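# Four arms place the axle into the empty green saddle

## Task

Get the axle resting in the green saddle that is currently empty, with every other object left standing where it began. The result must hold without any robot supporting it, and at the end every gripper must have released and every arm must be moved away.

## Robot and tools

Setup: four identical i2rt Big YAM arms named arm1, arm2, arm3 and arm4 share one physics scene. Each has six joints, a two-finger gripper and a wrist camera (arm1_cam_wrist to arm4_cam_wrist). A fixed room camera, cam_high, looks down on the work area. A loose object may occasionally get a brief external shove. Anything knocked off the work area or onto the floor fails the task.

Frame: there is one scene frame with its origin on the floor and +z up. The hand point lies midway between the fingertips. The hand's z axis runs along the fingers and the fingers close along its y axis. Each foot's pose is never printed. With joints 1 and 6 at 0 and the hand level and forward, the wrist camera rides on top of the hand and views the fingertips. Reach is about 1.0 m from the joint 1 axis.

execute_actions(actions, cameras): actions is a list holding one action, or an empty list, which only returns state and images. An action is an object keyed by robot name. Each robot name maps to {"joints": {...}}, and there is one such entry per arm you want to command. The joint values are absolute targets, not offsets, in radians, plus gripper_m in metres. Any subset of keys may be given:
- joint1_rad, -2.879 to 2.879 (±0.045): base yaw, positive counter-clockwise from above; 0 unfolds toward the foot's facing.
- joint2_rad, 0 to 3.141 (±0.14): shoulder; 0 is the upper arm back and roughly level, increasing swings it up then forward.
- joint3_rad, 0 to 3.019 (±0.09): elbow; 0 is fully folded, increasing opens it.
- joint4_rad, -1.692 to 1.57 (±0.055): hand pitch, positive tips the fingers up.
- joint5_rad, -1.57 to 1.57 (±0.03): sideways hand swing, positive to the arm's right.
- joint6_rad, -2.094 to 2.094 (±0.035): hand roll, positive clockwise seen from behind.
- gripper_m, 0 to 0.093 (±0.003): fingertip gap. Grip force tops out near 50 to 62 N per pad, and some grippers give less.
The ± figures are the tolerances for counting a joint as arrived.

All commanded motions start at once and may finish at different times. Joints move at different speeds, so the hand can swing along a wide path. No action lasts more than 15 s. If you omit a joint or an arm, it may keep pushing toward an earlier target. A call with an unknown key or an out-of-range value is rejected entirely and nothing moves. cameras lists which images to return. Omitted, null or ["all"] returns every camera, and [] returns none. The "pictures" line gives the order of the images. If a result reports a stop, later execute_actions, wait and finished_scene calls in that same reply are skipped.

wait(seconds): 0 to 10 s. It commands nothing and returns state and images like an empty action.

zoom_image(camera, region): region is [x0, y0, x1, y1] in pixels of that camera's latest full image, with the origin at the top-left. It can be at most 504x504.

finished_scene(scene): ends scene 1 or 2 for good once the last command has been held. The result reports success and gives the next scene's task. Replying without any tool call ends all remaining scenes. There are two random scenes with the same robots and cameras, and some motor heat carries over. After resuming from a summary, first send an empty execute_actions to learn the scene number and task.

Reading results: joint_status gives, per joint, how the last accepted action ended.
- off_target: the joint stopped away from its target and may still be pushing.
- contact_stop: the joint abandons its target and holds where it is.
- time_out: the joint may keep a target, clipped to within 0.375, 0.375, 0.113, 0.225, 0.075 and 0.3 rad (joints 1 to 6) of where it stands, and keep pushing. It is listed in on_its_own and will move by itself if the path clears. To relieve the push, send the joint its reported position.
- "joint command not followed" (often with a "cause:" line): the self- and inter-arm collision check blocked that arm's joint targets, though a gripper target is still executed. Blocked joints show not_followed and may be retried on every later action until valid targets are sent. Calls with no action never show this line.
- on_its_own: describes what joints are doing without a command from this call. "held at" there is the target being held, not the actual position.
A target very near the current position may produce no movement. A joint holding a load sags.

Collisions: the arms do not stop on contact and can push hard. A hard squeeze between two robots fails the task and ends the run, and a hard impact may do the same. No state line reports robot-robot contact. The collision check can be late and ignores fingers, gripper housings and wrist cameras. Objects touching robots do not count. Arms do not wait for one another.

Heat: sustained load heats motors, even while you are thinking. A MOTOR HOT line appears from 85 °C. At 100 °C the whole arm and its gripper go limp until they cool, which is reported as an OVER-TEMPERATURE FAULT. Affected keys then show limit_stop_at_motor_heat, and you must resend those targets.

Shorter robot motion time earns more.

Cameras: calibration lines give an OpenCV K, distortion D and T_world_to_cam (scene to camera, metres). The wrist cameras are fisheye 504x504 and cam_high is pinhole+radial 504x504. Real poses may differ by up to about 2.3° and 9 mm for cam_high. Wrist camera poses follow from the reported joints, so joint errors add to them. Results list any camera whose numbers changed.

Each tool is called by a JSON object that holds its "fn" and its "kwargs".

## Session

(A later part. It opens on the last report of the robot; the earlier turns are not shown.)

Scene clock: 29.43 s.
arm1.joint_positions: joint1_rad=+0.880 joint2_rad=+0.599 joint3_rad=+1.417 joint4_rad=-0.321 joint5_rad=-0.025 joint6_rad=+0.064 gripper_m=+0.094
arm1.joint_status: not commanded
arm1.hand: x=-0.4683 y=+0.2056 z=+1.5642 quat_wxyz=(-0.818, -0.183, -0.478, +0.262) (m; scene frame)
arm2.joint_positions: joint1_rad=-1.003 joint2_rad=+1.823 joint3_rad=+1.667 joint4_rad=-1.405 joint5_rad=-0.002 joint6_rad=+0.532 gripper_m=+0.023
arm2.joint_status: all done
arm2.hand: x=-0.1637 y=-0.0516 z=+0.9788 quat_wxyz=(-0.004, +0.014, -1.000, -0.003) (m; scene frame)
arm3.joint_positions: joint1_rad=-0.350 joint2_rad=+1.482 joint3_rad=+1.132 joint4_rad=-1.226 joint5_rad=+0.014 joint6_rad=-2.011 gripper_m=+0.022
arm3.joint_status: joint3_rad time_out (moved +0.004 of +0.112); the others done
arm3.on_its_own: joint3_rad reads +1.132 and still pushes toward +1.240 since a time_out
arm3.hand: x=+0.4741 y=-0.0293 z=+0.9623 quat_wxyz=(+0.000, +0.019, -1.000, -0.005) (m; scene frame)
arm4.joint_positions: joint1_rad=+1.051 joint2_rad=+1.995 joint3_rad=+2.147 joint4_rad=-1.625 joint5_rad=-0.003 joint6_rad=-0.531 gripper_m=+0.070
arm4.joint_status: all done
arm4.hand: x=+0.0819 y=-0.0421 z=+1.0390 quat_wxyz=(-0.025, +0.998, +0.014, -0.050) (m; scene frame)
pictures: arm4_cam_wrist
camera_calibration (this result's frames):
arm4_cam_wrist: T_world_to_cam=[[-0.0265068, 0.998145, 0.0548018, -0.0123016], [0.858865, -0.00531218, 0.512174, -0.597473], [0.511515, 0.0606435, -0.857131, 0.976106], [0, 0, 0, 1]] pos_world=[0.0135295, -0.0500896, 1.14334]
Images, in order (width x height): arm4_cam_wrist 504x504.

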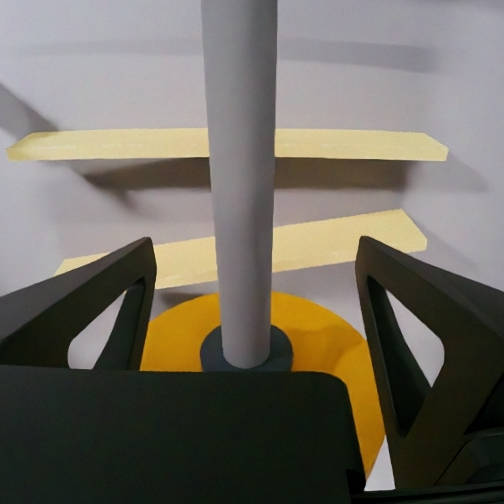

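{"fn": "execute_actions", "kwargs": {"actions": [{"arm4":{"joints":{"joint2_rad":0.7,"joint3_rad":0.97,"joint4_rad":-1.69}}}], "cameras": []}}

{"fn": "execute_actions", "kwargs": {"actions": [{"arm4":{"joints":{"joint1_rad":-0.27,"joint6_rad":-1.86,"joint3_rad":1.1}}}], "cameras": []}}

{"fn": "execute_actions", "kwargs": {"actions": [{"arm4":{"joints":{"joint2_rad":1.23,"joint3_rad":1.28,"joint4_rad":-1.6}}}], "cameras": ["arm4_cam_wrist","cam_high"]}}

Scene clock: 35.73 s.
arm1.joint_positions: joint1_rad=+0.880 joint2_rad=+0.599 joint3_rad=+1.417 joint4_rad=-0.321 joint5_rad=-0.025 joint6_rad=+0.064 gripper_m=+0.094
arm1.joint_status: not commanded
arm1.hand: x=-0.4683 y=+0.2056 z=+1.5642 quat_wxyz=(-0.818, -0.183, -0.478, +0.262) (m; scene frame)
arm2.joint_positions: joint1_rad=-1.003 joint2_rad=+1.823 joint3_rad=+1.667 joint4_rad=-1.405 joint5_rad=-0.002 joint6_rad=+0.532 gripper_m=+0.023
arm2.joint_status: not commanded
arm2.hand: x=-0.1637 y=-0.0516 z=+0.9788 quat_wxyz=(-0.004, +0.014, -1.000, -0.003) (m; scene frame)
arm3.joint_positions: joint1_rad=-0.350 joint2_rad=+1.482 joint3_rad=+1.132 joint4_rad=-1.226 joint5_rad=+0.014 joint6_rad=-2.011 gripper_m=+0.022
arm3.joint_status: not commanded
arm3.on_its_own: joint3_rad reads +1.132 and still pushes toward +1.240 since a time_out
arm3.hand: x=+0.4741 y=-0.0293 z=+0.9623 quat_wxyz=(+0.000, +0.019, -1.000, -0.005) (m; scene frame)
arm4.joint_positions: joint1_rad=+1.051 joint2_rad=+0.701 joint3_rad=+0.971 joint4_rad=-1.677 joint5_rad=-0.003 joint6_rad=-0.531 gripper_m=+0.070
arm4.joint_status: all done
joint sent to its limit — the command would take arm4.joint4_rad past its lower limit, so that joint was sent only as far as its limit.
arm4.hand: x=+0.4823 y=-0.2622 z=+1.0582 quat_wxyz=(-0.041, +0.996, +0.014, -0.079) (m; scene frame)
pictures: none
No camera images: the call's "cameras" was empty. Leave "cameras" out to get every camera's image.

Scene clock: 37.77 s.
arm1.joint_positions: joint1_rad=+0.880 joint2_rad=+0.599 joint3_rad=+1.417 joint4_rad=-0.321 joint5_rad=-0.025 joint6_rad=+0.064 gripper_m=+0.094
arm1.joint_status: not commanded
arm1.hand: x=-0.4683 y=+0.2056 z=+1.5642 quat_wxyz=(-0.818, -0.183, -0.478, +0.262) (m; scene frame)
arm2.joint_positions: joint1_rad=-1.003 joint2_rad=+1.823 joint3_rad=+1.667 joint4_rad=-1.405 joint5_rad=-0.002 joint6_rad=+0.532 gripper_m=+0.023
arm2.joint_status: not commanded
arm2.hand: x=-0.1637 y=-0.0516 z=+0.9788 quat_wxyz=(-0.004, +0.014, -1.000, -0.003) (m; scene frame)
arm3.joint_positions: joint1_rad=-0.350 joint2_rad=+1.482 joint3_rad=+1.132 joint4_rad=-1.226 joint5_rad=+0.014 joint6_rad=-2.011 gripper_m=+0.022
arm3.joint_status: not commanded
arm3.on_its_own: joint3_rad reads +1.132 and still pushes toward +1.240 since a time_out
arm3.hand: x=+0.4741 y=-0.0293 z=+0.9623 quat_wxyz=(+0.000, +0.019, -1.000, -0.005) (m; scene frame)
arm4.joint_positions: joint1_rad=-0.265 joint2_rad=+0.701 joint3_rad=+1.060 joint4_rad=-1.677 joint5_rad=-0.001 joint6_rad=-1.849 gripper_m=+0.070
arm4.joint_status: all done
arm4.hand: x=+0.6926 y=-0.1618 z=+1.0925 quat_wxyz=(-0.124, +0.992, +0.014, +0.025) (m; scene frame)
pictures: none
No camera images: the call's "cameras" was empty. Leave "cameras" out to get every camera's image.

Scene clock: 39.17 s.
arm1.joint_positions: joint1_rad=+0.880 joint2_rad=+0.599 joint3_rad=+1.417 joint4_rad=-0.321 joint5_rad=-0.025 joint6_rad=+0.064 gripper_m=+0.094
arm1.joint_status: not commanded
arm1.hand: x=-0.4683 y=+0.2056 z=+1.5642 quat_wxyz=(-0.818, -0.183, -0.478, +0.262) (m; scene frame)
arm2.joint_positions: joint1_rad=-1.003 joint2_rad=+1.823 joint3_rad=+1.667 joint4_rad=-1.405 joint5_rad=-0.002 joint6_rad=+0.532 gripper_m=+0.023
arm2.joint_status: not commanded
arm2.hand: x=-0.1637 y=-0.0516 z=+0.9788 quat_wxyz=(-0.004, +0.014, -1.000, -0.003) (m; scene frame)
arm3.joint_positions: joint1_rad=-0.350 joint2_rad=+1.482 joint3_rad=+1.132 joint4_rad=-1.226 joint5_rad=+0.014 joint6_rad=-2.011 gripper_m=+0.022
arm3.joint_status: not commanded
arm3.on_its_own: joint3_rad reads +1.132 and still pushes toward +1.240 since a time_out
arm3.hand: x=+0.4741 y=-0.0293 z=+0.9623 quat_wxyz=(+0.000, +0.019, -1.000, -0.005) (m; scene frame)
arm4.joint_positions: joint1_rad=-0.265 joint2_rad=+1.240 joint3_rad=+1.256 joint4_rad=-1.607 joint5_rad=-0.001 joint6_rad=-1.850 gripper_m=+0.070
arm4.joint_status: all done
arm4.hand: x=+0.7274 y=-0.0214 z=+1.0408 quat_wxyz=(+0.007, +1.000, +0.016, -0.010) (m; scene frame)
pictures: arm4_cam_wrist, cam_high
camera_calibration (this result's frames):
arm4_cam_wrist: T_world_to_cam=[[-0.0330965, 0.999399, -0.0103149, 0.0566595], [0.814684, 0.032955, 0.578968, -1.18927], [0.57896, 0.0107584, -0.815285, 0.552506], [0, 0, 0, 1]] pos_world=[0.650879, -0.023377, 1.13959]
Images, in order (width x height): arm4_cam_wrist 504x504, cam_high 504x504.

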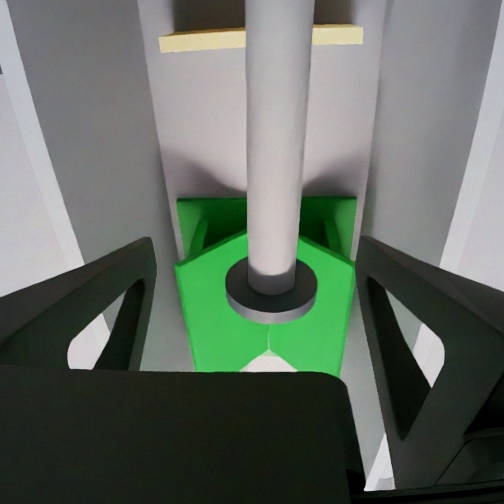

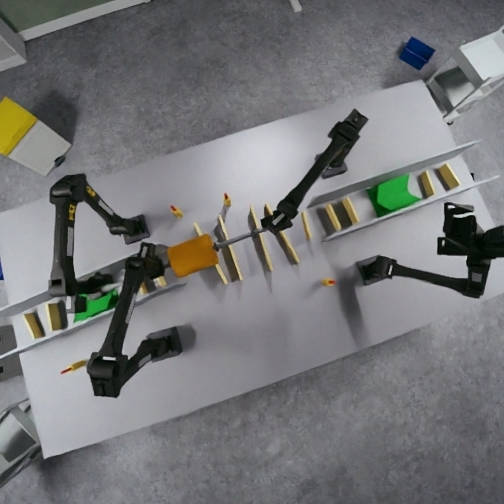

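{"fn": "execute_actions", "kwargs": {"actions": [{"arm4":{"joints":{"joint2_rad":1.275,"joint3_rad":1.08,"joint4_rad":-1.37}}}], "cameras": ["arm4_cam_wrist"]}}

Scene clock: 40.40 s.
arm1.joint_positions: joint1_rad=+0.880 joint2_rad=+0.599 joint3_rad=+1.417 joint4_rad=-0.321 joint5_rad=-0.025 joint6_rad=+0.064 gripper_m=+0.094
arm1.joint_status: not commanded
arm1.hand: x=-0.4683 y=+0.2056 z=+1.5642 quat_wxyz=(-0.818, -0.183, -0.478, +0.262) (m; scene frame)
arm2.joint_positions: joint1_rad=-1.003 joint2_rad=+1.823 joint3_rad=+1.667 joint4_rad=-1.405 joint5_rad=-0.002 joint6_rad=+0.532 gripper_m=+0.023
arm2.joint_status: not commanded
arm2.hand: x=-0.1637 y=-0.0516 z=+0.9788 quat_wxyz=(-0.004, +0.014, -1.000, -0.003) (m; scene frame)
arm3.joint_positions: joint1_rad=-0.350 joint2_rad=+1.482 joint3_rad=+1.132 joint4_rad=-1.226 joint5_rad=+0.014 joint6_rad=-2.011 gripper_m=+0.022
arm3.joint_status: not commanded
arm3.on_its_own: joint3_rad reads +1.132 and still pushes toward +1.240 since a time_out
arm3.hand: x=+0.4741 y=-0.0293 z=+0.9623 quat_wxyz=(+0.000, +0.019, -1.000, -0.005) (m; scene frame)
arm4.joint_positions: joint1_rad=-0.265 joint2_rad=+1.279 joint3_rad=+1.076 joint4_rad=-1.383 joint5_rad=-0.001 joint6_rad=-1.850 gripper_m=+0.070
arm4.joint_status: all done
arm4.hand: x=+0.7283 y=-0.0129 z=+0.9597 quat_wxyz=(+0.005, +1.000, +0.016, -0.009) (m; scene frame)
pictures: arm4_cam_wrist
camera_calibration (this result's frames):
arm4_cam_wrist: T_world_to_cam=[[-0.0330094, 0.999442, -0.00518403, 0.0424126], [0.813928, 0.0298917, 0.580196, -1.14401], [0.580027, 0.0149325, -0.81446, 0.484217], [0, 0, 0, 1]] pos_world=[0.651681, -0.0154232, 1.05835]
Images, in order (width x height): arm4_cam_wrist 504x504.

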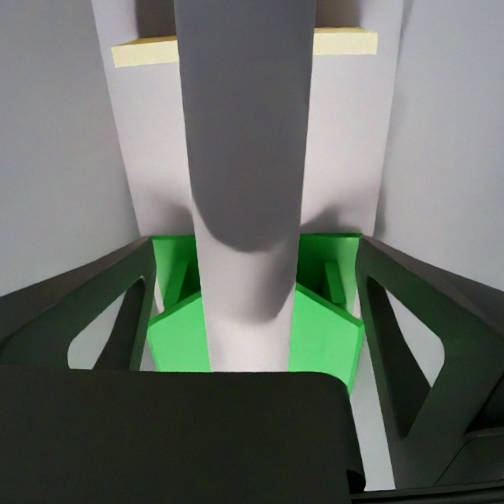

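{"fn": "execute_actions", "kwargs": {"actions": [{"arm4":{"joints":{"gripper_m":0}}}], "cameras": []}}

{"fn": "execute_actions", "kwargs": {"actions": [{"arm4":{"joints":{"joint2_rad":1.25,"joint3_rad":1.15}},"arm2":{"joints":{"joint2_rad":1.77,"joint3_rad":1.75}},"arm3":{"joints":{"gripper_m":0.07,"joint3_rad":1.2,"joint2_rad":1.46}}}], "cameras": ["arm3_cam_wrist"]}}

Scene clock: 41.30 s.
arm1.joint_positions: joint1_rad=+0.880 joint2_rad=+0.599 joint3_rad=+1.417 joint4_rad=-0.321 joint5_rad=-0.025 joint6_rad=+0.064 gripper_m=+0.094
arm1.joint_status: not commanded
arm1.hand: x=-0.4683 y=+0.2056 z=+1.5642 quat_wxyz=(-0.818, -0.183, -0.478, +0.262) (m; scene frame)
arm2.joint_positions: joint1_rad=-1.003 joint2_rad=+1.823 joint3_rad=+1.667 joint4_rad=-1.405 joint5_rad=-0.001 joint6_rad=+0.532 gripper_m=+0.023
arm2.joint_status: not commanded
arm2.hand: x=-0.1636 y=-0.0518 z=+0.9788 quat_wxyz=(-0.004, +0.014, -1.000, -0.003) (m; scene frame)
arm3.joint_positions: joint1_rad=-0.350 joint2_rad=+1.482 joint3_rad=+1.132 joint4_rad=-1.229 joint5_rad=+0.015 joint6_rad=-2.011 gripper_m=+0.022
arm3.joint_status: not commanded
arm3.on_its_own: joint3_rad reads +1.132 and still pushes toward +1.240 since a time_out
arm3.hand: x=+0.4744 y=-0.0286 z=+0.9623 quat_wxyz=(-0.001, +0.019, -1.000, -0.007) (m; scene frame)
arm4.joint_positions: joint1_rad=-0.265 joint2_rad=+1.278 joint3_rad=+1.076 joint4_rad=-1.383 joint5_rad=+0.000 joint6_rad=-1.850 gripper_m=+0.023
arm4.joint_status: gripper_m off_target (ended at +0.023, target +0.000)
arm4.hand: x=+0.7286 y=-0.0134 z=+0.9595 quat_wxyz=(+0.005, +1.000, +0.016, -0.009) (m; scene frame)
pictures: none
No camera images: the call's "cameras" was empty. Leave "cameras" out to get every camera's image.

Scene clock: 41.97 s.
arm1.joint_positions: joint1_rad=+0.880 joint2_rad=+0.599 joint3_rad=+1.417 joint4_rad=-0.321 joint5_rad=-0.025 joint6_rad=+0.064 gripper_m=+0.094
arm1.joint_status: not commanded
arm1.hand: x=-0.4683 y=+0.2056 z=+1.5642 quat_wxyz=(-0.818, -0.183, -0.478, +0.262) (m; scene frame)
arm2.joint_positions: joint1_rad=-1.003 joint2_rad=+1.821 joint3_rad=+1.667 joint4_rad=-1.405 joint5_rad=-0.001 joint6_rad=+0.532 gripper_m=+0.023
arm2.joint_status: all done
arm2.hand: x=-0.1637 y=-0.0518 z=+0.9796 quat_wxyz=(-0.005, +0.014, -1.000, -0.003) (m; scene frame)
arm3.joint_positions: joint1_rad=-0.350 joint2_rad=+1.481 joint3_rad=+1.144 joint4_rad=-1.229 joint5_rad=+0.005 joint6_rad=-2.011 gripper_m=+0.070
arm3.joint_status: all done
arm3.hand: x=+0.4741 y=-0.0335 z=+0.9670 quat_wxyz=(-0.003, +0.019, -1.000, +0.001) (m; scene frame)
arm4.joint_positions: joint1_rad=-0.265 joint2_rad=+1.275 joint3_rad=+1.076 joint4_rad=-1.382 joint5_rad=+0.000 joint6_rad=-1.850 gripper_m=+0.023
arm4.joint_status: all done
arm4.hand: x=+0.7286 y=-0.0133 z=+0.9605 quat_wxyz=(+0.003, +1.000, +0.016, -0.008) (m; scene frame)
pictures: arm3_cam_wrist
camera_calibration (this result's frames):
arm3_cam_wrist: T_world_to_cam=[[0.0493951, -0.998728, -0.0101587, -0.0475833], [-0.811193, -0.0460496, 0.582963, -0.174316], [-0.582689, -0.0205548, -0.812435, 1.18999], [0, 0, 0, 1]] pos_world=[0.554339, -0.0310899, 1.06792]
Images, in order (width x height): arm3_cam_wrist 504x504.

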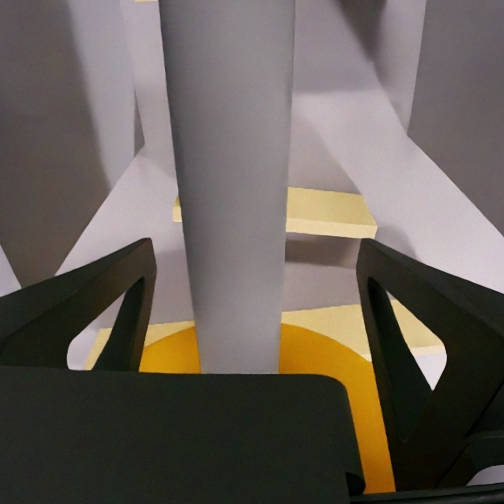

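{"fn": "execute_actions", "kwargs": {"actions": [{"arm3":{"joints":{"joint3_rad":1.38,"joint2_rad":1.41,"joint4_rad":-1.47}}}], "cameras": []}}

{"fn": "execute_actions", "kwargs": {"actions": [{"arm3":{"joints":{"joint3_rad":1.1,"joint2_rad":0.6,"joint4_rad":-1.5}}}], "cameras": []}}

{"fn": "execute_actions", "kwargs": {"actions": [{"arm3":{"joints":{"joint2_rad":0.3,"joint3_rad":0.8}},"arm4":{"joints":{"joint1_rad":0.13,"joint2_rad":1.195,"joint3_rad":1.165,"joint4_rad":-1.435,"joint6_rad":-1.45}},"arm2":{"joints":{"joint1_rad":-0.845,"joint2_rad":1.525,"joint3_rad":1.365,"joint4_rad":-1.343,"joint6_rad":0.69}}}], "cameras": ["cam_high"]}}

Scene clock: 43.80 s.
arm1.joint_positions: joint1_rad=+0.880 joint2_rad=+0.599 joint3_rad=+1.417 joint4_rad=-0.321 joint5_rad=-0.025 joint6_rad=+0.064 gripper_m=+0.094
arm1.joint_status: not commanded
arm1.hand: x=-0.4683 y=+0.2056 z=+1.5642 quat_wxyz=(-0.818, -0.183, -0.478, +0.262) (m; scene frame)
arm2.joint_positions: joint1_rad=-1.003 joint2_rad=+1.821 joint3_rad=+1.667 joint4_rad=-1.405 joint5_rad=-0.001 joint6_rad=+0.532 gripper_m=+0.023
arm2.joint_status: not commanded
arm2.hand: x=-0.1637 y=-0.0518 z=+0.9796 quat_wxyz=(-0.005, +0.014, -1.000, -0.003) (m; scene frame)
arm3.joint_positions: joint1_rad=-0.350 joint2_rad=+1.409 joint3_rad=+1.337 joint4_rad=-1.458 joint5_rad=+0.004 joint6_rad=-2.011 gripper_m=+0.070
arm3.joint_status: all done
arm3.hand: x=+0.4724 y=-0.0350 z=+1.0675 quat_wxyz=(+0.004, +0.019, -1.000, +0.018) (m; scene frame)
arm4.joint_positions: joint1_rad=-0.265 joint2_rad=+1.275 joint3_rad=+1.076 joint4_rad=-1.382 joint5_rad=+0.000 joint6_rad=-1.850 gripper_m=+0.023
arm4.joint_status: not commanded
arm4.hand: x=+0.7286 y=-0.0133 z=+0.9605 quat_wxyz=(+0.003, +1.000, +0.016, -0.008) (m; scene frame)
pictures: none
No camera images: the call's "cameras" was empty. Leave "cameras" out to get every camera's image.

Scene clock: 45.17 s.
arm1.joint_positions: joint1_rad=+0.880 joint2_rad=+0.599 joint3_rad=+1.417 joint4_rad=-0.321 joint5_rad=-0.025 joint6_rad=+0.064 gripper_m=+0.094
arm1.joint_status: not commanded
arm1.hand: x=-0.4683 y=+0.2056 z=+1.5642 quat_wxyz=(-0.818, -0.183, -0.478, +0.262) (m; scene frame)
arm2.joint_positions: joint1_rad=-1.003 joint2_rad=+1.821 joint3_rad=+1.667 joint4_rad=-1.405 joint5_rad=-0.001 joint6_rad=+0.532 gripper_m=+0.023
arm2.joint_status: not commanded
arm2.hand: x=-0.1637 y=-0.0518 z=+0.9796 quat_wxyz=(-0.005, +0.014, -1.000, -0.003) (m; scene frame)
arm3.joint_positions: joint1_rad=-0.350 joint2_rad=+0.592 joint3_rad=+1.110 joint4_rad=-1.491 joint5_rad=+0.004 joint6_rad=-2.011 gripper_m=+0.070
arm3.joint_status: all done
arm3.hand: x=+0.5500 y=+0.1518 z=+1.2104 quat_wxyz=(+0.116, +0.016, -0.956, +0.268) (m; scene frame)
arm4.joint_positions: joint1_rad=-0.265 joint2_rad=+1.275 joint3_rad=+1.076 joint4_rad=-1.382 joint5_rad=+0.000 joint6_rad=-1.850 gripper_m=+0.023
arm4.joint_status: not commanded
arm4.hand: x=+0.7286 y=-0.0133 z=+0.9605 quat_wxyz=(+0.003, +1.000, +0.016, -0.008) (m; scene frame)
pictures: none
No camera images: the call's "cameras" was empty. Leave "cameras" out to get every camera's image.

Scene clock: 46.30 s.
arm1.joint_positions: joint1_rad=+0.880 joint2_rad=+0.599 joint3_rad=+1.417 joint4_rad=-0.321 joint5_rad=-0.025 joint6_rad=+0.064 gripper_m=+0.094
arm1.joint_status: not commanded
arm1.hand: x=-0.4683 y=+0.2056 z=+1.5642 quat_wxyz=(-0.818, -0.183, -0.478, +0.262) (m; scene frame)
arm2.joint_positions: joint1_rad=-0.847 joint2_rad=+1.541 joint3_rad=+1.343 joint4_rad=-1.348 joint5_rad=-0.003 joint6_rad=+0.696 gripper_m=+0.023
arm2.joint_status: all done
arm2.hand: x=-0.2937 y=-0.0487 z=+0.9936 quat_wxyz=(-0.008, +0.010, -1.000, -0.009) (m; scene frame)
arm3.joint_positions: joint1_rad=-0.350 joint2_rad=+0.298 joint3_rad=+0.811 joint4_rad=-1.493 joint5_rad=+0.004 joint6_rad=-2.011 gripper_m=+0.070
arm3.joint_status: all done
arm3.hand: x=+0.5770 y=+0.2129 z=+1.1163 quat_wxyz=(+0.115, +0.016, -0.957, +0.265) (m; scene frame)
arm4.joint_positions: joint1_rad=+0.122 joint2_rad=+1.225 joint3_rad=+1.094 joint4_rad=-1.430 joint5_rad=-0.002 joint6_rad=-1.459 gripper_m=+0.023
arm4.joint_status: all done
arm4.hand: x=+0.5964 y=-0.0156 z=+0.9853 quat_wxyz=(-0.007, +1.000, +0.013, -0.008) (m; scene frame)
pictures: cam_high
Images, in order (width x height): cam_high 504x504.

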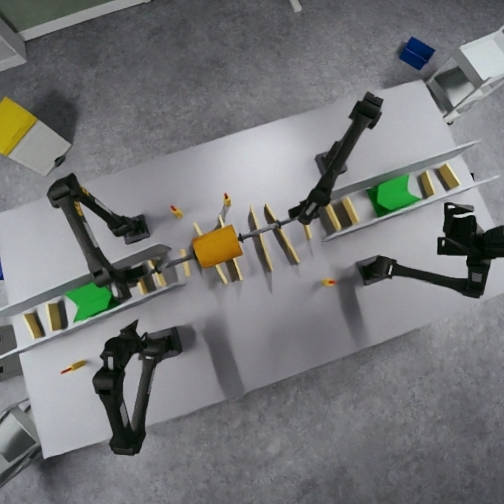

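{"fn": "execute_actions", "kwargs": {"actions": [{"arm1":{"joints":{"joint1_rad":0.218,"joint2_rad":0.6,"joint3_rad":0.98,"joint4_rad":-1.66,"joint5_rad":0,"joint6_rad":1.77,"gripper_m":0.07}},"arm4":{"joints":{"joint1_rad":0.48,"joint2_rad":1.315,"joint3_rad":1.255,"joint4_rad":-1.418,"joint6_rad":-1.095}},"arm2":{"joints":{"joint1_rad":-0.605,"joint2_rad":1.335,"joint3_rad":1.135,"joint4_rad":-1.33,"joint6_rad":0.93}}}], "cameras": []}}

{"fn": "execute_actions", "kwargs": {"actions": [{"arm4":{"joints":{"joint1_rad":0.736,"joint2_rad":1.505,"joint3_rad":1.46,"joint4_rad":-1.425,"joint6_rad":-0.835}},"arm2":{"joints":{"joint1_rad":-0.26,"joint2_rad":1.195,"joint3_rad":1.01,"joint4_rad":-1.347,"joint6_rad":1.28}}}], "cameras": []}}

{"fn": "execute_actions", "kwargs": {"actions": [{"arm4":{"joints":{"joint1_rad":0.911,"joint2_rad":1.745,"joint3_rad":1.785,"joint4_rad":-1.49,"joint6_rad":-0.66}},"arm2":{"joints":{"joint1_rad":0.155,"joint2_rad":1.18,"joint3_rad":1.0,"joint4_rad":-1.35,"joint6_rad":1.70}}}], "cameras": ["cam_high"]}}

Scene clock: 49.03 s.
arm1.joint_positions: joint1_rad=+0.222 joint2_rad=+0.610 joint3_rad=+0.964 joint4_rad=-1.647 joint5_rad=-0.001 joint6_rad=+1.754 gripper_m=+0.070
arm1.joint_status: all done
arm1.hand: x=-0.6042 y=+0.1770 z=+1.0669 quat_wxyz=(-0.134, -0.990, -0.014, -0.029) (m; scene frame)
arm2.joint_positions: joint1_rad=-0.604 joint2_rad=+1.352 joint3_rad=+1.107 joint4_rad=-1.331 joint5_rad=+0.001 joint6_rad=+0.936 gripper_m=+0.023
arm2.joint_status: all done
arm2.hand: x=-0.4236 y=-0.0432 z=+0.9800 quat_wxyz=(+0.001, +0.011, -1.000, +0.003) (m; scene frame)
arm3.joint_positions: joint1_rad=-0.350 joint2_rad=+0.298 joint3_rad=+0.811 joint4_rad=-1.493 joint5_rad=+0.004 joint6_rad=-2.011 gripper_m=+0.070
arm3.joint_status: not commanded
arm3.hand: x=+0.5770 y=+0.2129 z=+1.1163 quat_wxyz=(+0.115, +0.016, -0.957, +0.265) (m; scene frame)
arm4.joint_positions: joint1_rad=+0.470 joint2_rad=+1.353 joint3_rad=+1.180 joint4_rad=-1.410 joint5_rad=-0.003 joint6_rad=-1.108 gripper_m=+0.023
arm4.joint_status: all done
arm4.hand: x=+0.4651 y=-0.0152 z=+0.9769 quat_wxyz=(+0.004, +1.000, +0.012, -0.006) (m; scene frame)
pictures: none
No camera images: the call's "cameras" was empty. Leave "cameras" out to get every camera's image.

Scene clock: 50.07 s.
arm1.joint_positions: joint1_rad=+0.222 joint2_rad=+0.610 joint3_rad=+0.964 joint4_rad=-1.647 joint5_rad=-0.001 joint6_rad=+1.755 gripper_m=+0.070
arm1.joint_status: not commanded
arm1.hand: x=-0.6042 y=+0.1770 z=+1.0669 quat_wxyz=(-0.134, -0.990, -0.014, -0.029) (m; scene frame)
arm2.joint_positions: joint1_rad=-0.266 joint2_rad=+1.211 joint3_rad=+0.983 joint4_rad=-1.351 joint5_rad=-0.005 joint6_rad=+1.281 gripper_m=+0.023
arm2.joint_status: all done
arm2.hand: x=-0.5532 y=-0.0398 z=+0.9804 quat_wxyz=(+0.004, +0.008, -1.000, +0.004) (m; scene frame)
arm3.joint_positions: joint1_rad=-0.350 joint2_rad=+0.298 joint3_rad=+0.811 joint4_rad=-1.493 joint5_rad=+0.004 joint6_rad=-2.011 gripper_m=+0.070
arm3.joint_status: not commanded
arm3.hand: x=+0.5770 y=+0.2129 z=+1.1163 quat_wxyz=(+0.115, +0.016, -0.957, +0.265) (m; scene frame)
arm4.joint_positions: joint1_rad=+0.732 joint2_rad=+1.536 joint3_rad=+1.379 joint4_rad=-1.421 joint5_rad=-0.003 joint6_rad=-0.842 gripper_m=+0.023
arm4.joint_status: all done
arm4.hand: x=+0.3353 y=-0.0198 z=+0.9805 quat_wxyz=(+0.002, +1.000, +0.010, -0.005) (m; scene frame)
pictures: none
No camera images: the call's "cameras" was empty. Leave "cameras" out to get every camera's image.

Scene clock: 51.20 s.
arm1.joint_positions: joint1_rad=+0.222 joint2_rad=+0.610 joint3_rad=+0.964 joint4_rad=-1.647 joint5_rad=-0.001 joint6_rad=+1.755 gripper_m=+0.070
arm1.joint_status: not commanded
arm1.hand: x=-0.6042 y=+0.1770 z=+1.0669 quat_wxyz=(-0.134, -0.990, -0.014, -0.029) (m; scene frame)
arm2.joint_positions: joint1_rad=+0.145 joint2_rad=+1.211 joint3_rad=+0.975 joint4_rad=-1.351 joint5_rad=-0.010 joint6_rad=+1.695 gripper_m=+0.023
arm2.joint_status: all done
arm2.hand: x=-0.6846 y=-0.0336 z=+0.9777 quat_wxyz=(+0.004, +0.006, -1.000, +0.009) (m; scene frame)
arm3.joint_positions: joint1_rad=-0.350 joint2_rad=+0.298 joint3_rad=+0.811 joint4_rad=-1.493 joint5_rad=+0.004 joint6_rad=-2.011 gripper_m=+0.070
arm3.joint_status: not commanded
arm3.hand: x=+0.5770 y=+0.2129 z=+1.1163 quat_wxyz=(+0.115, +0.016, -0.957, +0.265) (m; scene frame)
arm4.joint_positions: joint1_rad=+0.907 joint2_rad=+1.784 joint3_rad=+1.702 joint4_rad=-1.488 joint5_rad=-0.004 joint6_rad=-0.663 gripper_m=+0.023
arm4.joint_status: all done
arm4.hand: x=+0.2046 y=-0.0201 z=+0.9855 quat_wxyz=(+0.000, +1.000, +0.008, -0.008) (m; scene frame)
pictures: cam_high
Images, in order (width x height): cam_high 504x504.

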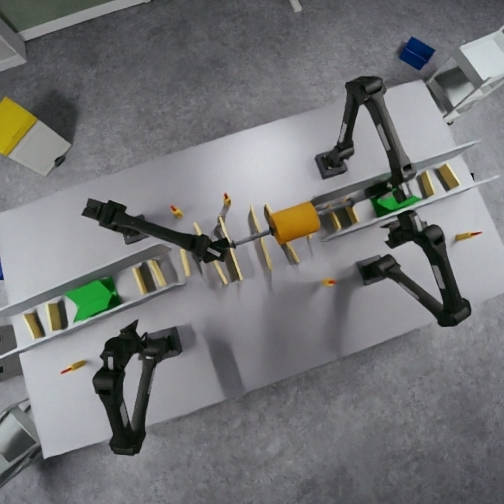

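{"fn": "execute_actions", "kwargs": {"actions": [{"arm4":{"joints":{"joint1_rad":1.023,"joint2_rad":2.03,"joint3_rad":2.245,"joint4_rad":-1.645,"joint6_rad":-0.55}},"arm2":{"joints":{"joint1_rad":0.497,"joint2_rad":1.295,"joint3_rad":1.135,"joint4_rad":-1.333,"joint6_rad":2.04}},"arm1":{"joints":{"joint2_rad":1.0,"joint3_rad":1.25}}}], "cameras": []}}

{"fn": "execute_actions", "kwargs": {"actions": [{"arm1":{"joints":{"joint2_rad":1.34,"joint3_rad":1.43,"joint4_rad":-1.625}}}], "cameras": ["cam_high","arm1_cam_wrist"]}}

Scene clock: 52.93 s.
arm1.joint_positions: joint1_rad=+0.222 joint2_rad=+1.009 joint3_rad=+1.211 joint4_rad=-1.653 joint5_rad=-0.001 joint6_rad=+1.756 gripper_m=+0.070
arm1.joint_status: all done
arm1.hand: x=-0.5822 y=+0.0743 z=+1.0875 quat_wxyz=(-0.057, -0.998, -0.014, -0.014) (m; scene frame)
arm2.joint_positions: joint1_rad=+0.494 joint2_rad=+1.318 joint3_rad=+1.053 joint4_rad=-1.329 joint5_rad=-0.006 joint6_rad=+2.042 gripper_m=+0.023
arm2.joint_status: all done
arm2.hand: x=-0.8067 y=-0.0354 z=+0.9722 quat_wxyz=(-0.002, +0.007, -1.000, +0.012) (m; scene frame)
arm3.joint_positions: joint1_rad=-0.350 joint2_rad=+0.298 joint3_rad=+0.811 joint4_rad=-1.493 joint5_rad=+0.004 joint6_rad=-2.011 gripper_m=+0.070
arm3.joint_status: not commanded
arm3.hand: x=+0.5770 y=+0.2129 z=+1.1163 quat_wxyz=(+0.115, +0.016, -0.957, +0.265) (m; scene frame)
arm4.joint_positions: joint1_rad=+1.025 joint2_rad=+2.085 joint3_rad=+2.156 joint4_rad=-1.644 joint5_rad=-0.002 joint6_rad=-0.546 gripper_m=+0.023
arm4.joint_status: all done
arm4.hand: x=+0.0838 y=-0.0241 z=+0.9864 quat_wxyz=(+0.000, +1.000, +0.008, -0.006) (m; scene frame)
pictures: none
No camera images: the call's "cameras" was empty. Leave "cameras" out to get every camera's image.

Scene clock: 54.10 s.
arm1.joint_positions: joint1_rad=+0.222 joint2_rad=+1.353 joint3_rad=+1.401 joint4_rad=-1.634 joint5_rad=-0.001 joint6_rad=+1.756 gripper_m=+0.070
arm1.joint_status: all done
arm1.hand: x=-0.5603 y=-0.0263 z=+1.0548 quat_wxyz=(+0.009, -1.000, -0.014, -0.001) (m; scene frame)
arm2.joint_positions: joint1_rad=+0.494 joint2_rad=+1.318 joint3_rad=+1.053 joint4_rad=-1.329 joint5_rad=-0.006 joint6_rad=+2.042 gripper_m=+0.023
arm2.joint_status: not commanded
arm2.hand: x=-0.8067 y=-0.0354 z=+0.9722 quat_wxyz=(-0.002, +0.007, -1.000, +0.012) (m; scene frame)
arm3.joint_positions: joint1_rad=-0.350 joint2_rad=+0.298 joint3_rad=+0.811 joint4_rad=-1.493 joint5_rad=+0.004 joint6_rad=-2.011 gripper_m=+0.070
arm3.joint_status: not commanded
arm3.hand: x=+0.5770 y=+0.2129 z=+1.1163 quat_wxyz=(+0.115, +0.016, -0.957, +0.265) (m; scene frame)
arm4.joint_positions: joint1_rad=+1.025 joint2_rad=+2.085 joint3_rad=+2.156 joint4_rad=-1.644 joint5_rad=-0.002 joint6_rad=-0.546 gripper_m=+0.023
arm4.joint_status: not commanded
arm4.hand: x=+0.0838 y=-0.0241 z=+0.9864 quat_wxyz=(+0.000, +1.000, +0.008, -0.006) (m; scene frame)
pictures: arm1_cam_wrist, cam_high
camera_calibration (this result's frames):
arm1_cam_wrist: T_world_to_cam=[[-0.032647, 0.999183, 0.0238411, -0.0193409], [0.799671, 0.0118041, 0.600322, -0.181979], [0.59955, 0.0386638, -0.799403, 1.30285], [0, 0, 0, 1]] pos_world=[-0.636233, -0.0289, 1.15121]
Images, in order (width x height): arm1_cam_wrist 504x504, cam_high 504x504.

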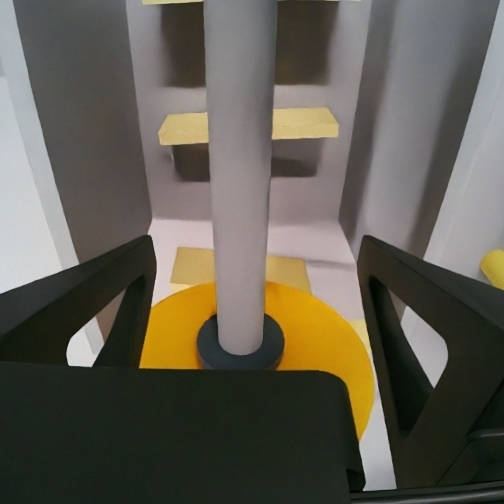

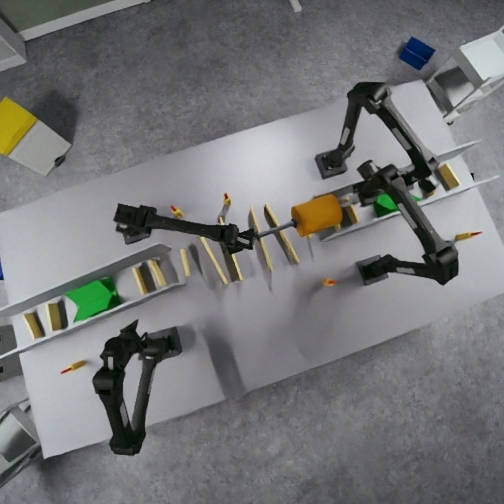

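{"fn": "execute_actions", "kwargs": {"actions": [{"arm1":{"joints":{"joint2_rad":1.366,"joint3_rad":1.222,"joint4_rad":-1.412}}}], "cameras": ["arm1_cam_wrist"]}}

Scene clock: 55.23 s.
arm1.joint_positions: joint1_rad=+0.222 joint2_rad=+1.358 joint3_rad=+1.212 joint4_rad=-1.426 joint5_rad=-0.001 joint6_rad=+1.756 gripper_m=+0.070
arm1.joint_status: all done
arm1.hand: x=-0.5597 y=-0.0279 z=+0.9812 quat_wxyz=(+0.002, -1.000, -0.014, -0.002) (m; scene frame)
arm2.joint_positions: joint1_rad=+0.494 joint2_rad=+1.318 joint3_rad=+1.053 joint4_rad=-1.329 joint5_rad=-0.006 joint6_rad=+2.042 gripper_m=+0.023
arm2.joint_status: not commanded
arm2.hand: x=-0.8067 y=-0.0354 z=+0.9722 quat_wxyz=(-0.002, +0.007, -1.000, +0.012) (m; scene frame)
arm3.joint_positions: joint1_rad=-0.350 joint2_rad=+0.298 joint3_rad=+0.811 joint4_rad=-1.493 joint5_rad=+0.004 joint6_rad=-2.011 gripper_m=+0.070
arm3.joint_status: not commanded
arm3.hand: x=+0.5770 y=+0.2129 z=+1.1163 quat_wxyz=(+0.115, +0.016, -0.957, +0.265) (m; scene frame)
arm4.joint_positions: joint1_rad=+1.025 joint2_rad=+2.085 joint3_rad=+2.156 joint4_rad=-1.644 joint5_rad=-0.002 joint6_rad=-0.546 gripper_m=+0.023
arm4.joint_status: not commanded
arm4.hand: x=+0.0838 y=-0.0241 z=+0.9864 quat_wxyz=(+0.000, +1.000, +0.008, -0.006) (m; scene frame)
pictures: arm1_cam_wrist
camera_calibration (this result's frames):
arm1_cam_wrist: T_world_to_cam=[[-0.0326411, 0.999421, 0.0095808, -0.00194906], [0.797834, 0.0202811, 0.602536, -0.141233], [0.601993, 0.0273113, -0.798034, 1.24337], [0, 0, 0, 1]] pos_world=[-0.635882, -0.0291457, 1.07737]
Images, in order (width x height): arm1_cam_wrist 504x504.

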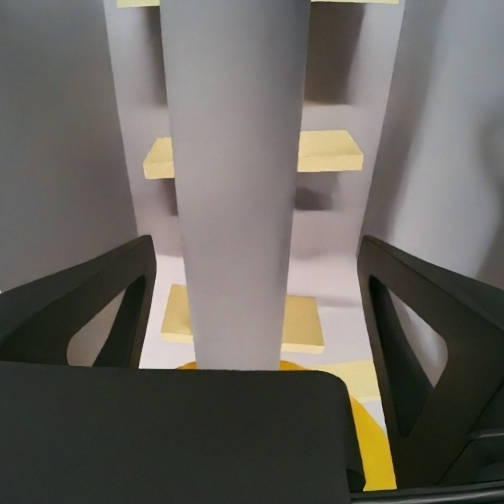

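{"fn": "execute_actions", "kwargs": {"actions": [{"arm1":{"joints":{"gripper_m":0,"joint4_rad":-1.455}}}], "cameras": []}}

{"fn": "execute_actions", "kwargs": {"actions": [{"arm1":{"joints":{"joint2_rad":1.32,"joint3_rad":1.295,"joint4_rad":-1.44}},"arm2":{"joints":{"gripper_m":0.07,"joint3_rad":1.11}}}], "cameras": ["arm1_cam_wrist","arm2_cam_wrist"]}}

Scene clock: 56.63 s.
arm1.joint_positions: joint1_rad=+0.221 joint2_rad=+1.361 joint3_rad=+1.216 joint4_rad=-1.427 joint5_rad=+0.000 joint6_rad=+1.770 gripper_m=+0.022
arm1.joint_status: gripper_m off_target (ended at +0.022, target +0.000); the others done
arm1.hand: x=-0.5600 y=-0.0291 z=+0.9815 quat_wxyz=(+0.002, -1.000, -0.006, -0.002) (m; scene frame)
arm2.joint_positions: joint1_rad=+0.493 joint2_rad=+1.318 joint3_rad=+1.060 joint4_rad=-1.321 joint5_rad=+0.002 joint6_rad=+2.044 gripper_m=+0.023
arm2.joint_status: not commanded
arm2.hand: x=-0.8070 y=-0.0309 z=+0.9744 quat_wxyz=(-0.002, +0.006, -1.000, +0.004) (m; scene frame)
arm3.joint_positions: joint1_rad=-0.350 joint2_rad=+0.298 joint3_rad=+0.811 joint4_rad=-1.493 joint5_rad=+0.004 joint6_rad=-2.011 gripper_m=+0.070
arm3.joint_status: not commanded
arm3.hand: x=+0.5770 y=+0.2129 z=+1.1163 quat_wxyz=(+0.115, +0.016, -0.957, +0.265) (m; scene frame)
arm4.joint_positions: joint1_rad=+1.024 joint2_rad=+2.085 joint3_rad=+2.158 joint4_rad=-1.643 joint5_rad=+0.001 joint6_rad=-0.544 gripper_m=+0.023
arm4.joint_status: not commanded
arm4.hand: x=+0.0839 y=-0.0225 z=+0.9872 quat_wxyz=(-0.003, +1.000, +0.007, -0.007) (m; scene frame)
pictures: none
No camera images: the call's "cameras" was empty. Leave "cameras" out to get every camera's image.

Scene clock: 57.33 s.
arm1.joint_positions: joint1_rad=+0.221 joint2_rad=+1.359 joint3_rad=+1.218 joint4_rad=-1.427 joint5_rad=-0.002 joint6_rad=+1.770 gripper_m=+0.022
arm1.joint_status: all done
arm1.hand: x=-0.5597 y=-0.0295 z=+0.9830 quat_wxyz=(+0.000, -1.000, -0.006, -0.003) (m; scene frame)
arm2.joint_positions: joint1_rad=+0.493 joint2_rad=+1.304 joint3_rad=+1.060 joint4_rad=-1.323 joint5_rad=+0.002 joint6_rad=+2.044 gripper_m=+0.070
arm2.joint_status: all done
arm2.hand: x=-0.8065 y=-0.0319 z=+0.9794 quat_wxyz=(+0.000, +0.006, -1.000, -0.002) (m; scene frame)
arm3.joint_positions: joint1_rad=-0.350 joint2_rad=+0.298 joint3_rad=+0.811 joint4_rad=-1.493 joint5_rad=+0.004 joint6_rad=-2.011 gripper_m=+0.070
arm3.joint_status: not commanded
arm3.hand: x=+0.5770 y=+0.2129 z=+1.1163 quat_wxyz=(+0.115, +0.016, -0.957, +0.265) (m; scene frame)
arm4.joint_positions: joint1_rad=+1.024 joint2_rad=+2.085 joint3_rad=+2.160 joint4_rad=-1.643 joint5_rad=+0.004 joint6_rad=-0.544 gripper_m=+0.023
arm4.joint_status: not commanded
arm4.hand: x=+0.0839 y=-0.0220 z=+0.9879 quat_wxyz=(-0.004, +1.000, +0.007, -0.007) (m; scene frame)
pictures: arm1_cam_wrist, arm2_cam_wrist
camera_calibration (this result's frames):
arm1_cam_wrist: T_world_to_cam=[[-0.0170033, 0.999835, 0.006423, 0.0114719], [0.797205, 0.00967959, 0.603631, -0.144001], [0.603469, 0.0153842, -0.797238, 1.24449], [0, 0, 0, 1]] pos_world=[-0.636016, -0.0292215, 1.079]
arm2_cam_wrist: T_world_to_cam=[[0.0057095, -0.999952, -0.00794032, -0.0183411], [-0.799405, -0.00933455, 0.60072, -1.23055], [-0.600766, 0.00291771, -0.79942, 0.419294], [0, 0, 0, 1]] pos_world=[-0.731706, -0.0310502, 1.07426]
Images, in order (width x height): arm1_cam_wrist 504x504, arm2_cam_wrist 504x504.

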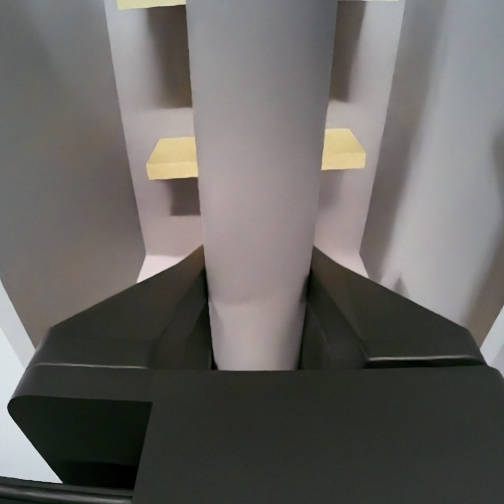

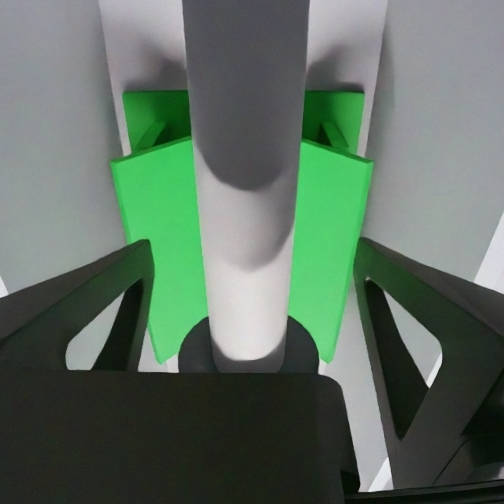

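{"fn": "execute_actions", "kwargs": {"actions": [{"arm2":{"joints":{"joint2_rad":1.25,"joint3_rad":1.30,"joint4_rad":-1.56}}}], "cameras": []}}

{"fn": "execute_actions", "kwargs": {"actions": [{"arm2":{"joints":{"joint2_rad":0.62,"joint3_rad":0.92,"joint4_rad":-1.67,"joint6_rad":1.4}}}], "cameras": []}}

{"fn": "execute_actions", "kwargs": {"actions": [{"arm2":{"joints":{"joint1_rad":-0.7,"joint6_rad":0.59}}}], "cameras": []}}

{"fn": "execute_actions", "kwargs": {"actions": [{"arm2":{"joints":{"joint1_rad":-0.96,"joint2_rad":1.84,"joint3_rad":2.04}}}], "cameras": ["arm2_cam_wrist","cam_high"]}}

Scene clock: 59.20 s.
arm1.joint_positions: joint1_rad=+0.221 joint2_rad=+1.359 joint3_rad=+1.218 joint4_rad=-1.427 joint5_rad=-0.002 joint6_rad=+1.770 gripper_m=+0.022
arm1.joint_status: not commanded
arm1.hand: x=-0.5597 y=-0.0295 z=+0.9830 quat_wxyz=(+0.000, -1.000, -0.006, -0.003) (m; scene frame)
arm2.joint_positions: joint1_rad=+0.493 joint2_rad=+1.243 joint3_rad=+1.265 joint4_rad=-1.550 joint5_rad=+0.002 joint6_rad=+2.044 gripper_m=+0.070
arm2.joint_status: all done
arm2.hand: x=-0.8053 y=-0.0341 z=+1.0776 quat_wxyz=(+0.009, +0.006, -1.000, -0.019) (m; scene frame)
arm3.joint_positions: joint1_rad=-0.350 joint2_rad=+0.298 joint3_rad=+0.811 joint4_rad=-1.493 joint5_rad=+0.004 joint6_rad=-2.011 gripper_m=+0.070
arm3.joint_status: not commanded
arm3.hand: x=+0.5770 y=+0.2129 z=+1.1163 quat_wxyz=(+0.115, +0.016, -0.957, +0.265) (m; scene frame)
arm4.joint_positions: joint1_rad=+1.024 joint2_rad=+2.085 joint3_rad=+2.160 joint4_rad=-1.643 joint5_rad=+0.004 joint6_rad=-0.544 gripper_m=+0.023
arm4.joint_status: not commanded
arm4.hand: x=+0.0839 y=-0.0220 z=+0.9879 quat_wxyz=(-0.004, +1.000, +0.007, -0.007) (m; scene frame)
pictures: none
No camera images: the call's "cameras" was empty. Leave "cameras" out to get every camera's image.

Scene clock: 60.83 s.
arm1.joint_positions: joint1_rad=+0.221 joint2_rad=+1.359 joint3_rad=+1.218 joint4_rad=-1.427 joint5_rad=-0.002 joint6_rad=+1.770 gripper_m=+0.022
arm1.joint_status: not commanded
arm1.hand: x=-0.5597 y=-0.0295 z=+0.9830 quat_wxyz=(+0.000, -1.000, -0.006, -0.003) (m; scene frame)
arm2.joint_positions: joint1_rad=+0.493 joint2_rad=+0.616 joint3_rad=+0.927 joint4_rad=-1.664 joint5_rad=+0.002 joint6_rad=+1.411 gripper_m=+0.070
arm2.joint_status: all done
arm2.hand: x=-0.7178 y=-0.2002 z=+1.0853 quat_wxyz=(+0.017, +0.315, -0.943, -0.107) (m; scene frame)
arm3.joint_positions: joint1_rad=-0.350 joint2_rad=+0.298 joint3_rad=+0.811 joint4_rad=-1.493 joint5_rad=+0.004 joint6_rad=-2.011 gripper_m=+0.070
arm3.joint_status: not commanded
arm3.hand: x=+0.5770 y=+0.2129 z=+1.1163 quat_wxyz=(+0.115, +0.016, -0.957, +0.265) (m; scene frame)
arm4.joint_positions: joint1_rad=+1.024 joint2_rad=+2.085 joint3_rad=+2.160 joint4_rad=-1.643 joint5_rad=+0.004 joint6_rad=-0.544 gripper_m=+0.023
arm4.joint_status: not commanded
arm4.hand: x=+0.0839 y=-0.0220 z=+0.9879 quat_wxyz=(-0.004, +1.000, +0.007, -0.007) (m; scene frame)
pictures: none
No camera images: the call's "cameras" was empty. Leave "cameras" out to get every camera's image.

Scene clock: 62.60 s.
arm1.joint_positions: joint1_rad=+0.221 joint2_rad=+1.359 joint3_rad=+1.218 joint4_rad=-1.427 joint5_rad=-0.002 joint6_rad=+1.770 gripper_m=+0.022
arm1.joint_status: not commanded
arm1.hand: x=-0.5597 y=-0.0295 z=+0.9830 quat_wxyz=(+0.000, -1.000, -0.006, -0.003) (m; scene frame)
arm2.joint_positions: joint1_rad=-0.688 joint2_rad=+0.616 joint3_rad=+0.927 joint4_rad=-1.664 joint5_rad=+0.001 joint6_rad=+0.601 gripper_m=+0.070
arm2.joint_status: all done
arm2.hand: x=-0.5311 y=-0.2208 z=+1.0852 quat_wxyz=(-0.080, +0.136, -0.985, -0.072) (m; scene frame)
arm3.joint_positions: joint1_rad=-0.350 joint2_rad=+0.298 joint3_rad=+0.811 joint4_rad=-1.493 joint5_rad=+0.004 joint6_rad=-2.011 gripper_m=+0.070
arm3.joint_status: not commanded
arm3.hand: x=+0.5770 y=+0.2129 z=+1.1163 quat_wxyz=(+0.115, +0.016, -0.957, +0.265) (m; scene frame)
arm4.joint_positions: joint1_rad=+1.024 joint2_rad=+2.085 joint3_rad=+2.160 joint4_rad=-1.643 joint5_rad=+0.004 joint6_rad=-0.544 gripper_m=+0.023
arm4.joint_status: not commanded
arm4.hand: x=+0.0839 y=-0.0220 z=+0.9879 quat_wxyz=(-0.004, +1.000, +0.007, -0.007) (m; scene frame)
pictures: none
No camera images: the call's "cameras" was empty. Leave "cameras" out to get every camera's image.

Scene clock: 64.43 s.
arm1.joint_positions: joint1_rad=+0.221 joint2_rad=+1.359 joint3_rad=+1.218 joint4_rad=-1.427 joint5_rad=-0.002 joint6_rad=+1.770 gripper_m=+0.022
arm1.joint_status: not commanded
arm1.hand: x=-0.5597 y=-0.0295 z=+0.9830 quat_wxyz=(+0.000, -1.000, -0.006, -0.003) (m; scene frame)
arm2.joint_positions: joint1_rad=-0.950 joint2_rad=+1.849 joint3_rad=+1.989 joint4_rad=-1.668 joint5_rad=+0.001 joint6_rad=+0.600 gripper_m=+0.070
arm2.joint_status: all done
arm2.hand: x=-0.1651 y=-0.0169 z=+1.0872 quat_wxyz=(-0.018, +0.007, -1.000, -0.012) (m; scene frame)
arm3.joint_positions: joint1_rad=-0.350 joint2_rad=+0.298 joint3_rad=+0.811 joint4_rad=-1.493 joint5_rad=+0.004 joint6_rad=-2.011 gripper_m=+0.070
arm3.joint_status: not commanded
arm3.hand: x=+0.5770 y=+0.2129 z=+1.1163 quat_wxyz=(+0.115, +0.016, -0.957, +0.265) (m; scene frame)
arm4.joint_positions: joint1_rad=+1.024 joint2_rad=+2.085 joint3_rad=+2.160 joint4_rad=-1.643 joint5_rad=+0.004 joint6_rad=-0.544 gripper_m=+0.023
arm4.joint_status: not commanded
arm4.hand: x=+0.0839 y=-0.0220 z=+0.9879 quat_wxyz=(-0.004, +1.000, +0.007, -0.007) (m; scene frame)
pictures: arm2_cam_wrist, cam_high
camera_calibration (this result's frames):
arm2_cam_wrist: T_world_to_cam=[[0.00778085, -0.999598, -0.0272725, 0.0151566], [-0.820734, -0.0219644, 0.570888, -0.753705], [-0.571257, 0.0179415, -0.820575, 0.918895], [0, 0, 0, 1]] pos_world=[-0.0937844, -0.0178905, 1.18472]
Images, in order (width x height): arm2_cam_wrist 504x504, cam_high 504x504.

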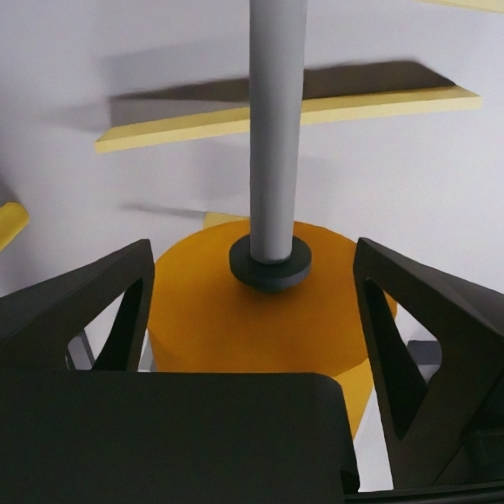

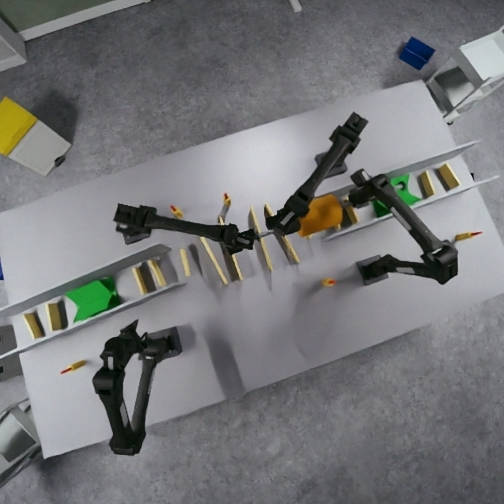

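{"fn": "execute_actions", "kwargs": {"actions": [{"arm2":{"joints":{"joint1_rad":-0.973,"joint2_rad":1.87,"joint3_rad":1.73,"joint4_rad":-1.422,"joint6_rad":0.585}}}], "cameras": ["arm2_cam_wrist"]}}

Scene clock: 66.37 s.
arm1.joint_positions: joint1_rad=+0.221 joint2_rad=+1.359 joint3_rad=+1.218 joint4_rad=-1.427 joint5_rad=-0.002 joint6_rad=+1.770 gripper_m=+0.022
arm1.joint_status: not commanded
arm1.hand: x=-0.5597 y=-0.0295 z=+0.9830 quat_wxyz=(+0.000, -1.000, -0.006, -0.003) (m; scene frame)
arm2.joint_positions: joint1_rad=-0.960 joint2_rad=+1.869 joint3_rad=+1.725 joint4_rad=-1.433 joint5_rad=+0.001 joint6_rad=+0.595 gripper_m=+0.070
arm2.joint_status: all done
arm2.hand: x=-0.1661 y=-0.0252 z=+0.9751 quat_wxyz=(+0.003, +0.003, -1.000, +0.003) (m; scene frame)
arm3.joint_positions: joint1_rad=-0.350 joint2_rad=+0.298 joint3_rad=+0.811 joint4_rad=-1.493 joint5_rad=+0.004 joint6_rad=-2.011 gripper_m=+0.070
arm3.joint_status: not commanded
arm3.hand: x=+0.5770 y=+0.2129 z=+1.1163 quat_wxyz=(+0.115, +0.016, -0.957, +0.265) (m; scene frame)
arm4.joint_positions: joint1_rad=+1.024 joint2_rad=+2.085 joint3_rad=+2.160 joint4_rad=-1.643 joint5_rad=+0.004 joint6_rad=-0.544 gripper_m=+0.023
arm4.joint_status: not commanded
arm4.hand: x=+0.0839 y=-0.0220 z=+0.9879 quat_wxyz=(-0.004, +1.000, +0.007, -0.007) (m; scene frame)
pictures: arm2_cam_wrist
camera_calibration (this result's frames):
arm2_cam_wrist: T_world_to_cam=[[0.000756405, -0.999999, 0.00114417, -0.025001], [-0.796713, 0.0000888516, 0.604358, -0.718807], [-0.604358, -0.00136871, -0.796712, 0.797219], [0, 0, 0, 1]] pos_world=[-0.0908579, -0.023846, 1.0696]
Images, in order (width x height): arm2_cam_wrist 504x504.

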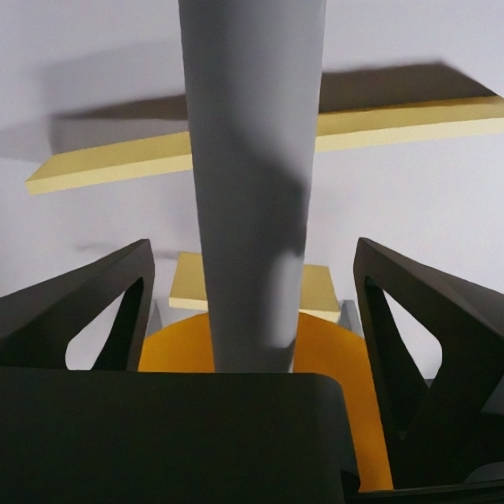

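{"fn": "execute_actions", "kwargs": {"actions": [{"arm2":{"joints":{"gripper_m":0}}}], "cameras": []}}

{"fn": "execute_actions", "kwargs": {"actions": [{"arm2":{"joints":{"joint2_rad":1.82,"joint3_rad":1.81}},"arm4":{"joints":{"gripper_m":0.07}}}], "cameras": ["arm2_cam_wrist","arm4_cam_wrist"]}}

Scene clock: 67.60 s.
arm1.joint_positions: joint1_rad=+0.221 joint2_rad=+1.359 joint3_rad=+1.218 joint4_rad=-1.427 joint5_rad=-0.002 joint6_rad=+1.770 gripper_m=+0.022
arm1.joint_status: not commanded
arm1.hand: x=-0.5596 y=-0.0295 z=+0.9830 quat_wxyz=(+0.000, -1.000, -0.006, -0.003) (m; scene frame)
arm2.joint_positions: joint1_rad=-0.960 joint2_rad=+1.869 joint3_rad=+1.725 joint4_rad=-1.432 joint5_rad=+0.001 joint6_rad=+0.595 gripper_m=+0.022
arm2.joint_status: gripper_m off_target (ended at +0.022, target +0.000)
arm2.hand: x=-0.1660 y=-0.0250 z=+0.9751 quat_wxyz=(+0.003, +0.004, -1.000, +0.002) (m; scene frame)
arm3.joint_positions: joint1_rad=-0.350 joint2_rad=+0.298 joint3_rad=+0.811 joint4_rad=-1.493 joint5_rad=+0.004 joint6_rad=-2.011 gripper_m=+0.070
arm3.joint_status: not commanded
arm3.hand: x=+0.5770 y=+0.2129 z=+1.1163 quat_wxyz=(+0.115, +0.016, -0.957, +0.265) (m; scene frame)
arm4.joint_positions: joint1_rad=+1.024 joint2_rad=+2.085 joint3_rad=+2.160 joint4_rad=-1.643 joint5_rad=+0.004 joint6_rad=-0.544 gripper_m=+0.023
arm4.joint_status: not commanded
arm4.hand: x=+0.0839 y=-0.0219 z=+0.9879 quat_wxyz=(-0.004, +1.000, +0.007, -0.007) (m; scene frame)
pictures: none
No camera images: the call's "cameras" was empty. Leave "cameras" out to get every camera's image.

Scene clock: 68.57 s.
arm1.joint_positions: joint1_rad=+0.221 joint2_rad=+1.359 joint3_rad=+1.218 joint4_rad=-1.427 joint5_rad=+0.000 joint6_rad=+1.770 gripper_m=+0.022
arm1.joint_status: not commanded
arm1.hand: x=-0.5599 y=-0.0295 z=+0.9830 quat_wxyz=(+0.000, -1.000, -0.006, -0.002) (m; scene frame)
arm2.joint_positions: joint1_rad=-0.960 joint2_rad=+1.868 joint3_rad=+1.725 joint4_rad=-1.432 joint5_rad=+0.001 joint6_rad=+0.595 gripper_m=+0.022
arm2.joint_status: all done
arm2.hand: x=-0.1659 y=-0.0249 z=+0.9760 quat_wxyz=(+0.002, +0.004, -1.000, +0.002) (m; scene frame)
arm3.joint_positions: joint1_rad=-0.350 joint2_rad=+0.298 joint3_rad=+0.811 joint4_rad=-1.493 joint5_rad=+0.004 joint6_rad=-2.011 gripper_m=+0.070
arm3.joint_status: not commanded
arm3.hand: x=+0.5770 y=+0.2129 z=+1.1163 quat_wxyz=(+0.115, +0.016, -0.957, +0.265) (m; scene frame)
arm4.joint_positions: joint1_rad=+1.024 joint2_rad=+2.032 joint3_rad=+2.202 joint4_rad=-1.643 joint5_rad=+0.004 joint6_rad=-0.544 gripper_m=+0.070
arm4.joint_status: all done
arm4.hand: x=+0.0821 y=-0.0208 z=+1.0379 quat_wxyz=(-0.028, +0.998, +0.007, -0.048) (m; scene frame)
pictures: arm2_cam_wrist, arm4_cam_wrist
camera_calibration (this result's frames):
arm2_cam_wrist: T_world_to_cam=[[0.00113565, -0.999999, -0.000898083, -0.022715], [-0.798099, -0.00144748, 0.602525, -0.717619], [-0.602526, 0.0000324994, -0.798099, 0.799716], [0, 0, 0, 1]] pos_world=[-0.0908554, -0.0237797, 1.07062]
arm4_cam_wrist: T_world_to_cam=[[-0.01222, 0.998047, 0.0612532, -0.0412997], [0.856731, -0.0211376, 0.51533, -0.600468], [0.515618, 0.0587749, -0.8548, 0.970905], [0, 0, 0, 1]] pos_world=[0.0133186, -0.0285381, 1.1419]
Images, in order (width x height): arm2_cam_wrist 504x504, arm4_cam_wrist 504x504.

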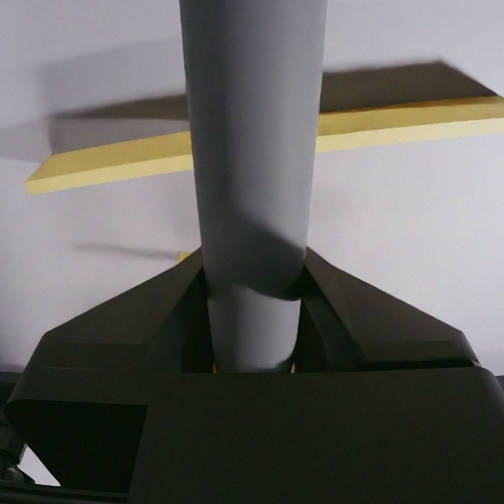

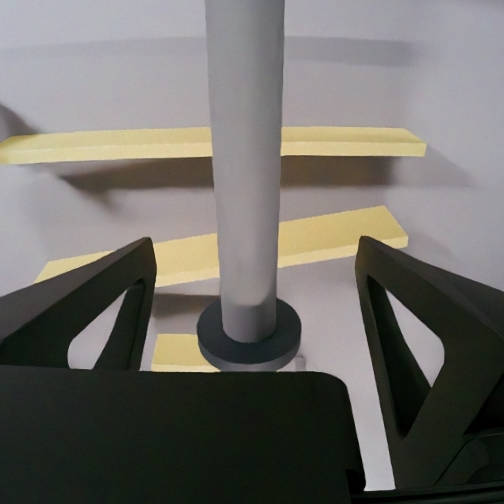

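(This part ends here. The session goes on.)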